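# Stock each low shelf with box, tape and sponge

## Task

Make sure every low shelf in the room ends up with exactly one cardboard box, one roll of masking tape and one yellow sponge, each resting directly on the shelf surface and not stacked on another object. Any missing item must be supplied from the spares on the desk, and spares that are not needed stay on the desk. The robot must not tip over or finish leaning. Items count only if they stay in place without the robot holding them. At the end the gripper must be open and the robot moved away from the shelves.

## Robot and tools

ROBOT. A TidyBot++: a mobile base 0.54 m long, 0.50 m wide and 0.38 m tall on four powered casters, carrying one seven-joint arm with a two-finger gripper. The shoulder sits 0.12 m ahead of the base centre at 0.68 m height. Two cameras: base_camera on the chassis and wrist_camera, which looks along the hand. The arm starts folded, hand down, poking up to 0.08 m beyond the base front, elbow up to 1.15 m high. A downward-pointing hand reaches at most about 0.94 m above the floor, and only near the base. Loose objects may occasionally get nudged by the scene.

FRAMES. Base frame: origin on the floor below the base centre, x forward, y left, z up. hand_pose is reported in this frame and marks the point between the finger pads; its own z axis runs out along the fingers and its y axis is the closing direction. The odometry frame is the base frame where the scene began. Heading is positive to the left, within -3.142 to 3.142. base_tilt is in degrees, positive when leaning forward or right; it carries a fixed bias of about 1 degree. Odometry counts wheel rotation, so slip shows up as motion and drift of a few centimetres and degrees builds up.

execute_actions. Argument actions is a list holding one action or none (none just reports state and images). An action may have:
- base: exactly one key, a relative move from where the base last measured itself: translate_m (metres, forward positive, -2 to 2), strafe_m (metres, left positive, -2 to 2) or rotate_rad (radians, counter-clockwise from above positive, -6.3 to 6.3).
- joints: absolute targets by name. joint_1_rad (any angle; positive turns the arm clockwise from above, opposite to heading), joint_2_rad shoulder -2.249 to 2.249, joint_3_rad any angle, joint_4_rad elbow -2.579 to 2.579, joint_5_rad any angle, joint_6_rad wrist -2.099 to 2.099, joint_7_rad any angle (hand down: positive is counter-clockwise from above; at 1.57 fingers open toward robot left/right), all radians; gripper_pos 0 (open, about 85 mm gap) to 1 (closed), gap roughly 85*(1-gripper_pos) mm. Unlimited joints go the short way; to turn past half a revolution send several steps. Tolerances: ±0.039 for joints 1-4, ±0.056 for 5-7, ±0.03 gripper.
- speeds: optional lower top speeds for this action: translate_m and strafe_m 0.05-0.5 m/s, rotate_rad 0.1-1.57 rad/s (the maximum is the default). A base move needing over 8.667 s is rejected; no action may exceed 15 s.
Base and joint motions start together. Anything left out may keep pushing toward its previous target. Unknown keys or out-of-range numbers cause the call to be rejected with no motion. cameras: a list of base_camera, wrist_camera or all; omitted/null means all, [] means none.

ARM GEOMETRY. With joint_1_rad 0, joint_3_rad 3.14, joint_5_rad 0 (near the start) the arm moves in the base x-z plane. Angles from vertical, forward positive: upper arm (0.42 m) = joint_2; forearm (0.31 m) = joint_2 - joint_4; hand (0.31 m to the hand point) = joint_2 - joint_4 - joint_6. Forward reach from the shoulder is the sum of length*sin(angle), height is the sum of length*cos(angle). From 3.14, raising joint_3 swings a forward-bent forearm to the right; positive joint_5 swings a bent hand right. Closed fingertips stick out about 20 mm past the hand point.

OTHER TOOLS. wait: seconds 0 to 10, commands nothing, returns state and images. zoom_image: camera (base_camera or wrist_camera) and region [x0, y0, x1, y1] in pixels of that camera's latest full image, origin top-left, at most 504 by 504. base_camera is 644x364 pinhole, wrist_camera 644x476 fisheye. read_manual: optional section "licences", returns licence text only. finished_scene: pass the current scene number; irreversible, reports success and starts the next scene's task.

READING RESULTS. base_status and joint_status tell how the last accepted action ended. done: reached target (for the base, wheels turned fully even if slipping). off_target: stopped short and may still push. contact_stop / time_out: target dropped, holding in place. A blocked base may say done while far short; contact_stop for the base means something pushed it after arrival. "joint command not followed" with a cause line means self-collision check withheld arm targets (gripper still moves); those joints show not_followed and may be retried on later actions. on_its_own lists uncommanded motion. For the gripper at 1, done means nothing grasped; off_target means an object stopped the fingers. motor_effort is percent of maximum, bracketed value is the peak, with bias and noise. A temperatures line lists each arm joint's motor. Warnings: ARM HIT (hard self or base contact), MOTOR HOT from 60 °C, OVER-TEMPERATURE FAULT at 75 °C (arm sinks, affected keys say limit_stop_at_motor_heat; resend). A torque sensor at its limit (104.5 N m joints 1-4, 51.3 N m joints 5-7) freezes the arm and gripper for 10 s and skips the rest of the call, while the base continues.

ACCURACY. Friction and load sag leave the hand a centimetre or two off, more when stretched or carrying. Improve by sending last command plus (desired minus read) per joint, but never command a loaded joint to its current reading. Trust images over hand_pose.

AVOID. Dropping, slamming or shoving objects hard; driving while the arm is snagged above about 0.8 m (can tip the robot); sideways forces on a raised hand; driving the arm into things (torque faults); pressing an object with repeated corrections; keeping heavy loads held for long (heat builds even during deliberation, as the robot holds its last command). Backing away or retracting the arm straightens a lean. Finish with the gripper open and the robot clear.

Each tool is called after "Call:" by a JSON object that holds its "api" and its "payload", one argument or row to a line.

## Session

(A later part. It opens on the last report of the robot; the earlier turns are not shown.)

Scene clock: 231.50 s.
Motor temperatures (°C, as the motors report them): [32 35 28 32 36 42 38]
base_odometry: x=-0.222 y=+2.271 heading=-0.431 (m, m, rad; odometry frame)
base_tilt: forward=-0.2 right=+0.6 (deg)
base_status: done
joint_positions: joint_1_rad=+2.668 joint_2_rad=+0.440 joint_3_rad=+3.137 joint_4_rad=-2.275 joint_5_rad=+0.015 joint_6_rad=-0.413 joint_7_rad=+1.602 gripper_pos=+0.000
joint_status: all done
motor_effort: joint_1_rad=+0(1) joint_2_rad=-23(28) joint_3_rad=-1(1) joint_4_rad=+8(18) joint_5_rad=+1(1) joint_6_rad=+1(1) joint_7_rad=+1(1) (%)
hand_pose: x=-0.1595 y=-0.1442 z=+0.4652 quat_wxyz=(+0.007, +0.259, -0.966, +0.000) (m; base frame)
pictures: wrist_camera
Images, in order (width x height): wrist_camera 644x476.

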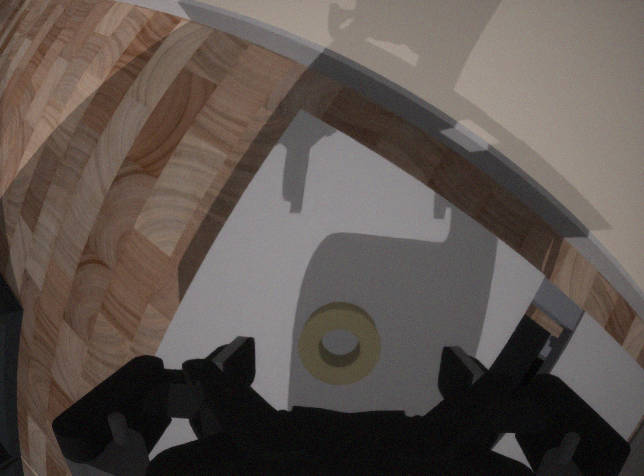

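Call:
{"api": "execute_actions", "payload": {
  "actions": [
    {"base":{"strafe_m":-0.55},"joints":{"joint_2_rad":0.625,"joint_4_rad":-2.34,"joint_6_rad":-0.175}}
  ]
}}

Call:
{"api": "execute_actions", "payload": {
  "actions": [
    {"base":{"strafe_m":-0.55},"joints":{"gripper_pos":1}}
  ]
}}

Scene clock: 236.93 s.
Motor temperatures (°C, as the motors report them): [32 35 28 32 36 42 38]
base_odometry: x=-0.452 y=+1.771 heading=-0.431 (m, m, rad; odometry frame)
base_tilt: forward=-0.2 right=+0.6 (deg)
base_status: done
joint_positions: joint_1_rad=+2.670 joint_2_rad=+0.623 joint_3_rad=+3.137 joint_4_rad=-2.315 joint_5_rad=+0.015 joint_6_rad=-0.203 joint_7_rad=+1.602 gripper_pos=+0.000
joint_status: all done
motor_effort: joint_1_rad=+0(2) joint_2_rad=-25(26) joint_3_rad=-1(2) joint_4_rad=+4(8) joint_5_rad=+1(0) joint_6_rad=+0(0) joint_7_rad=+0(1) (%)
hand_pose: x=-0.1552 y=-0.1424 z=+0.4044 quat_wxyz=(+0.000, +0.258, -0.966, +0.000) (m; base frame)
pictures: base_camera, wrist_camera
Images, in order (width x height): base_camera 644x364, wrist_camera 644x476.

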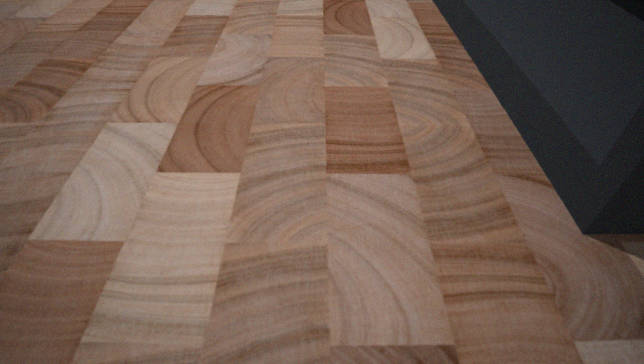

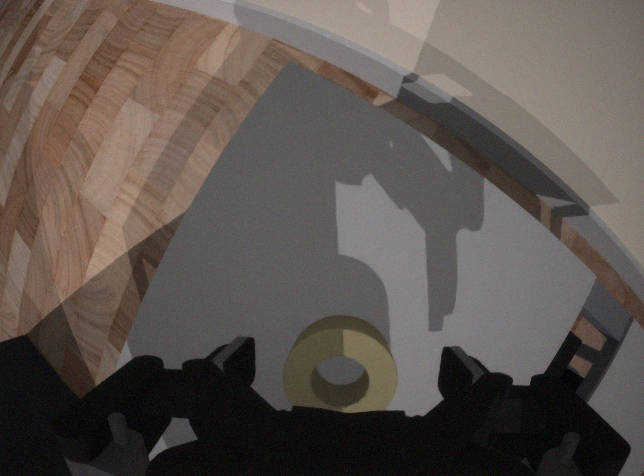

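Scene clock: 239.37 s.
Motor temperatures (°C, as the motors report them): [32 35 28 32 36 42 38]
base_odometry: x=-0.682 y=+1.272 heading=-0.431 (m, m, rad; odometry frame)
base_tilt: forward=-0.2 right=+0.6 (deg)
base_status: done
joint_positions: joint_1_rad=+2.673 joint_2_rad=+0.619 joint_3_rad=+3.137 joint_4_rad=-2.318 joint_5_rad=+0.015 joint_6_rad=-0.203 joint_7_rad=+1.602 gripper_pos=+0.491
joint_status: gripper_pos off_target (ended at +0.491, target +1.000)
motor_effort: joint_1_rad=+0(2) joint_2_rad=-23(26) joint_3_rad=-1(2) joint_4_rad=+3(7) joint_5_rad=+1(1) joint_6_rad=+0(6) joint_7_rad=+1(0) (%)
hand_pose: x=-0.1550 y=-0.1414 z=+0.4055 quat_wxyz=(+0.001, +0.257, -0.967, +0.000) (m; base frame)
pictures: base_camera, wrist_camera
Images, in order (width x height): base_camera 644x364, wrist_camera 644x476.

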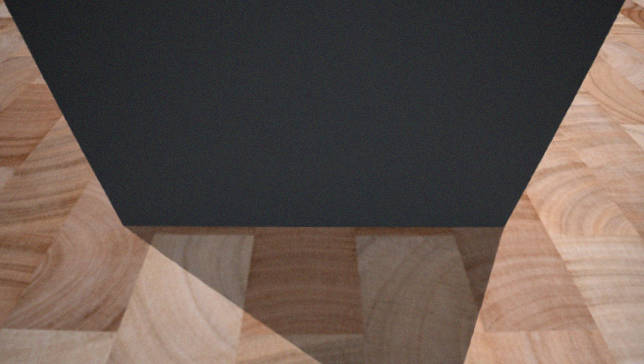

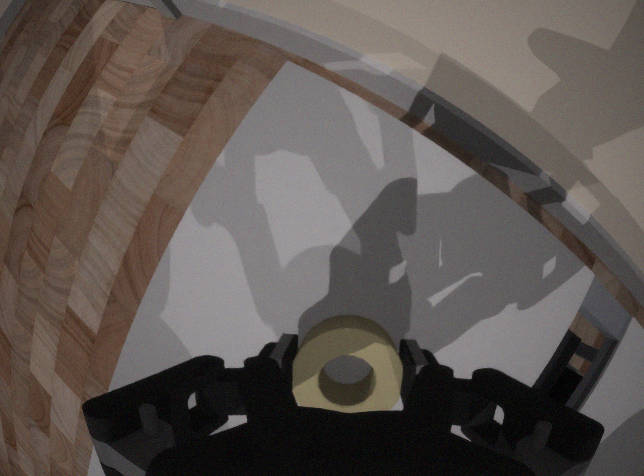

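Call:
{"api": "execute_actions", "payload": {
  "actions": [
    {"base":{"strafe_m":-0.9},"joints":{"joint_2_rad":0.0,"joint_4_rad":-1.36,"joint_6_rad":-1.75}}
  ],
  "cameras": []
}}

Call:
{"api": "execute_actions", "payload": {
  "actions": [
    {"base":{"translate_m":2.0},"joints":{"joint_1_rad":0}}
  ],
  "cameras": []
}}

Call:
{"api": "execute_actions", "payload": {
  "actions": [
    {"base":{"translate_m":0.12},"joints":{"joint_2_rad":0.39,"joint_4_rad":-1.05,"joint_6_rad":-1.65}}
  ]
}}

Call:
{"api": "execute_actions", "payload": {
  "actions": [
    {"joints":{"joint_4_rad":-1.25,"joint_6_rad":-1.49}}
  ],
  "cameras": ["wrist_camera"]
}}

Scene clock: 247.63 s.
Motor temperatures (°C, as the motors report them): [32 35 28 32 36 42 38]
base_odometry: x=-1.058 y=+0.454 heading=-0.431 (m, m, rad; odometry frame)
base_tilt: forward=-0.2 right=+0.6 (deg)
base_status: done
joint_positions: joint_1_rad=+2.674 joint_2_rad=+0.005 joint_3_rad=+3.137 joint_4_rad=-1.384 joint_5_rad=+0.015 joint_6_rad=-1.724 joint_7_rad=+1.602 gripper_pos=+0.491
joint_status: all done
motor_effort: joint_1_rad=+0(2) joint_2_rad=-17(27) joint_3_rad=-1(2) joint_4_rad=+18(18) joint_5_rad=+1(2) joint_6_rad=+0(2) joint_7_rad=+1(0) (%)
hand_pose: x=-0.1677 y=-0.1428 z=+0.8481 quat_wxyz=(+0.015, +0.248, -0.969, -0.004) (m; base frame)
pictures: none
No camera images: the call's "cameras" was empty. Leave "cameras" out to get every camera's image.

Scene clock: 252.97 s.
Motor temperatures (°C, as the motors report them): [32 35 28 32 36 42 38]
base_odometry: x=+0.758 y=-0.383 heading=-0.432 (m, m, rad; odometry frame)
base_tilt: forward=-0.2 right=+0.6 (deg)
base_status: done
joint_positions: joint_1_rad=+0.015 joint_2_rad=+0.006 joint_3_rad=+3.138 joint_4_rad=-1.384 joint_5_rad=+0.015 joint_6_rad=-1.724 joint_7_rad=+1.602 gripper_pos=+0.491
joint_status: all done
motor_effort: joint_1_rad=+0(2) joint_2_rad=-16(20) joint_3_rad=+0(2) joint_4_rad=+18(19) joint_5_rad=+1(1) joint_6_rad=+1(1) joint_7_rad=+1(1) (%)
hand_pose: x=+0.4395 y=-0.0069 z=+0.8481 quat_wxyz=(+0.008, +1.000, +0.009, +0.014) (m; base frame)
pictures: none
No camera images: the call's "cameras" was empty. Leave "cameras" out to get every camera's image.

Scene clock: 254.67 s.
Motor temperatures (°C, as the motors report them): [32 35 28 32 36 42 38]
base_odometry: x=+0.867 y=-0.434 heading=-0.432 (m, m, rad; odometry frame)
base_tilt: forward=-0.2 right=+0.6 (deg)
base_status: done
joint_positions: joint_1_rad=+0.015 joint_2_rad=+0.395 joint_3_rad=+3.138 joint_4_rad=-1.079 joint_5_rad=+0.015 joint_6_rad=-1.678 joint_7_rad=+1.602 gripper_pos=+0.491
joint_status: all done
motor_effort: joint_1_rad=+0(1) joint_2_rad=-30(35) joint_3_rad=+0(0) joint_4_rad=+18(19) joint_5_rad=+1(1) joint_6_rad=+0(1) joint_7_rad=+1(1) (%)
hand_pose: x=+0.5904 y=-0.0089 z=+0.7890 quat_wxyz=(+0.006, +1.000, +0.009, -0.006) (m; base frame)
pictures: base_camera, wrist_camera
Images, in order (width x height): base_camera 644x364, wrist_camera 644x476.

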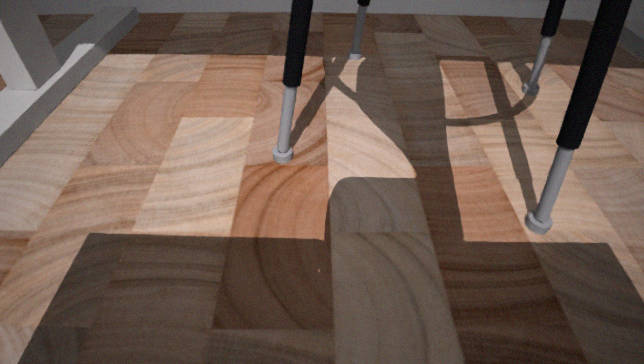

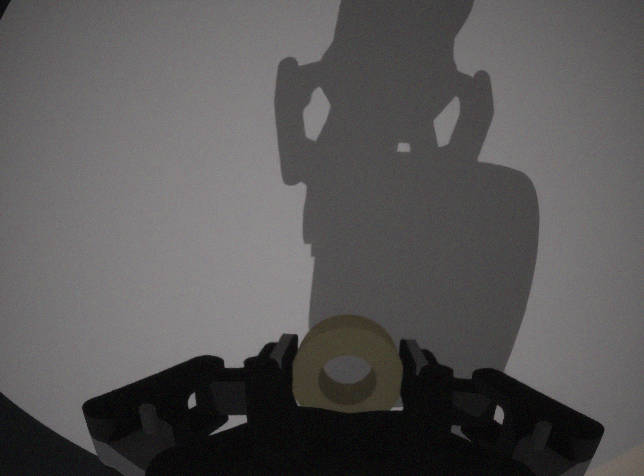

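Scene clock: 255.83 s.
Motor temperatures (°C, as the motors report them): [32 35 28 32 36 42 38]
base_odometry: x=+0.867 y=-0.434 heading=-0.432 (m, m, rad; odometry frame)
base_tilt: forward=-0.2 right=+0.6 (deg)
base_status: not commanded
joint_positions: joint_1_rad=+0.015 joint_2_rad=+0.394 joint_3_rad=+3.138 joint_4_rad=-1.228 joint_5_rad=+0.015 joint_6_rad=-1.521 joint_7_rad=+1.602 gripper_pos=+0.491
joint_status: all done
motor_effort: joint_1_rad=+0(0) joint_2_rad=-31(32) joint_3_rad=-1(0) joint_4_rad=+18(19) joint_5_rad=+1(1) joint_6_rad=+0(0) joint_7_rad=+1(1) (%)
hand_pose: x=+0.5940 y=-0.0089 z=+0.7430 quat_wxyz=(+0.007, +1.000, +0.010, -0.001) (m; base frame)
pictures: wrist_camera
Images, in order (width x height): wrist_camera 644x476.

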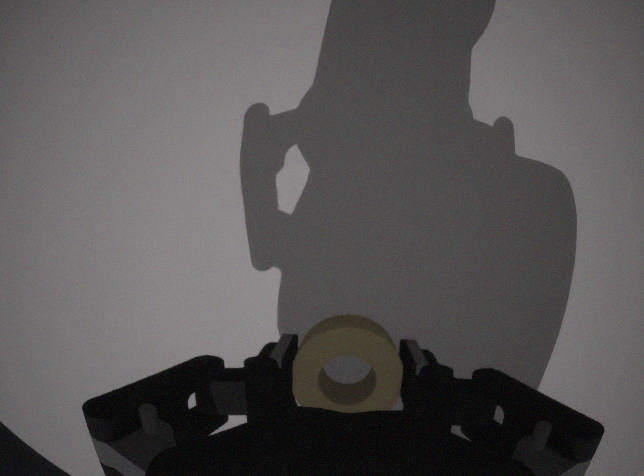

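Call:
{"api": "execute_actions", "payload": {
  "actions": [
    {"joints":{"gripper_pos":0}}
  ],
  "cameras": []
}}

Call:
{"api": "execute_actions", "payload": {
  "actions": [
    {"joints":{"joint_2_rad":0.0,"joint_4_rad":-1.36,"joint_6_rad":-1.75}}
  ],
  "cameras": []
}}

Call:
{"api": "execute_actions", "payload": {
  "actions": [
    {"base":{"translate_m":-0.4},"joints":{"joint_6_rad":-1.0}}
  ],
  "cameras": ["wrist_camera"]
}}

Call:
{"api": "finished_scene", "payload": {
  "scene": 2
}}

Scene clock: 259.50 s.
Motor temperatures (°C, as the motors report them): [32 35 28 32 36 42 38]
base_odometry: x=+0.867 y=-0.434 heading=-0.432 (m, m, rad; odometry frame)
base_tilt: forward=-0.2 right=+0.6 (deg)
base_status: not commanded
joint_positions: joint_1_rad=+0.015 joint_2_rad=+0.394 joint_3_rad=+3.138 joint_4_rad=-1.228 joint_5_rad=+0.015 joint_6_rad=-1.521 joint_7_rad=+1.602 gripper_pos=+0.000
joint_status: all done
motor_effort: joint_1_rad=+0(0) joint_2_rad=-30(31) joint_3_rad=-1(0) joint_4_rad=+18(18) joint_5_rad=+1(1) joint_6_rad=+0(0) joint_7_rad=+0(1) (%)
hand_pose: x=+0.5940 y=-0.0089 z=+0.7430 quat_wxyz=(+0.007, +1.000, +0.010, -0.001) (m; base frame)
pictures: none
No camera images: the call's "cameras" was empty. Leave "cameras" out to get every camera's image.

Scene clock: 261.20 s.
Motor temperatures (°C, as the motors report them): [32 35 28 32 36 42 38]
base_odometry: x=+0.867 y=-0.434 heading=-0.432 (m, m, rad; odometry frame)
base_tilt: forward=-0.2 right=+0.6 (deg)
base_status: not commanded
joint_positions: joint_1_rad=+0.015 joint_2_rad=-0.004 joint_3_rad=+3.138 joint_4_rad=-1.331 joint_5_rad=+0.015 joint_6_rad=-1.723 joint_7_rad=+1.602 gripper_pos=+0.000
joint_status: all done
motor_effort: joint_1_rad=+0(0) joint_2_rad=-16(33) joint_3_rad=+0(1) joint_4_rad=+18(19) joint_5_rad=+1(1) joint_6_rad=+1(1) joint_7_rad=+1(1) (%)
hand_pose: x=+0.4506 y=-0.0070 z=+0.8685 quat_wxyz=(+0.008, +0.999, +0.009, +0.045) (m; base frame)
pictures: none
No camera images: the call's "cameras" was empty. Leave "cameras" out to get every camera's image.

Scene clock: 263.40 s.
Motor temperatures (°C, as the motors report them): [32 35 28 32 36 42 38]
base_odometry: x=+0.504 y=-0.266 heading=-0.432 (m, m, rad; odometry frame)
base_tilt: forward=-0.2 right=+0.6 (deg)
base_status: done
joint_positions: joint_1_rad=+0.013 joint_2_rad=-0.006 joint_3_rad=+3.138 joint_4_rad=-1.339 joint_5_rad=+0.014 joint_6_rad=-1.003 joint_7_rad=+1.602 gripper_pos=+0.000
joint_status: all done
motor_effort: joint_1_rad=+0(2) joint_2_rad=-20(23) joint_3_rad=-1(1) joint_4_rad=+22(23) joint_5_rad=+1(2) joint_6_rad=+7(7) joint_7_rad=+1(0) (%)
hand_pose: x=+0.6466 y=-0.0074 z=+0.9608 quat_wxyz=(+0.015, +0.920, +0.011, +0.392) (m; base frame)
pictures: wrist_camera
Images, in order (width x height): wrist_camera 644x476.

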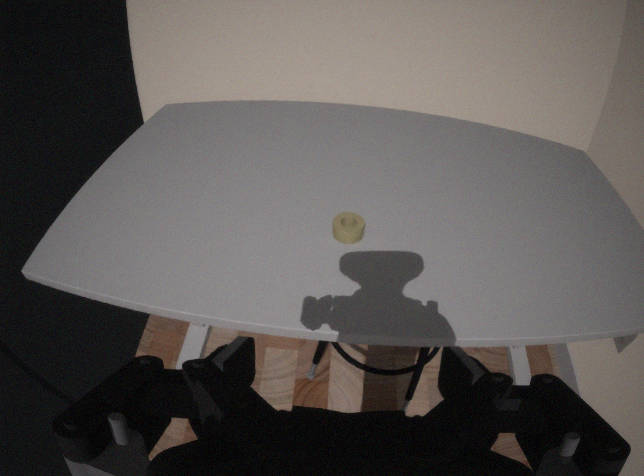

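The scene is finished: the task was done.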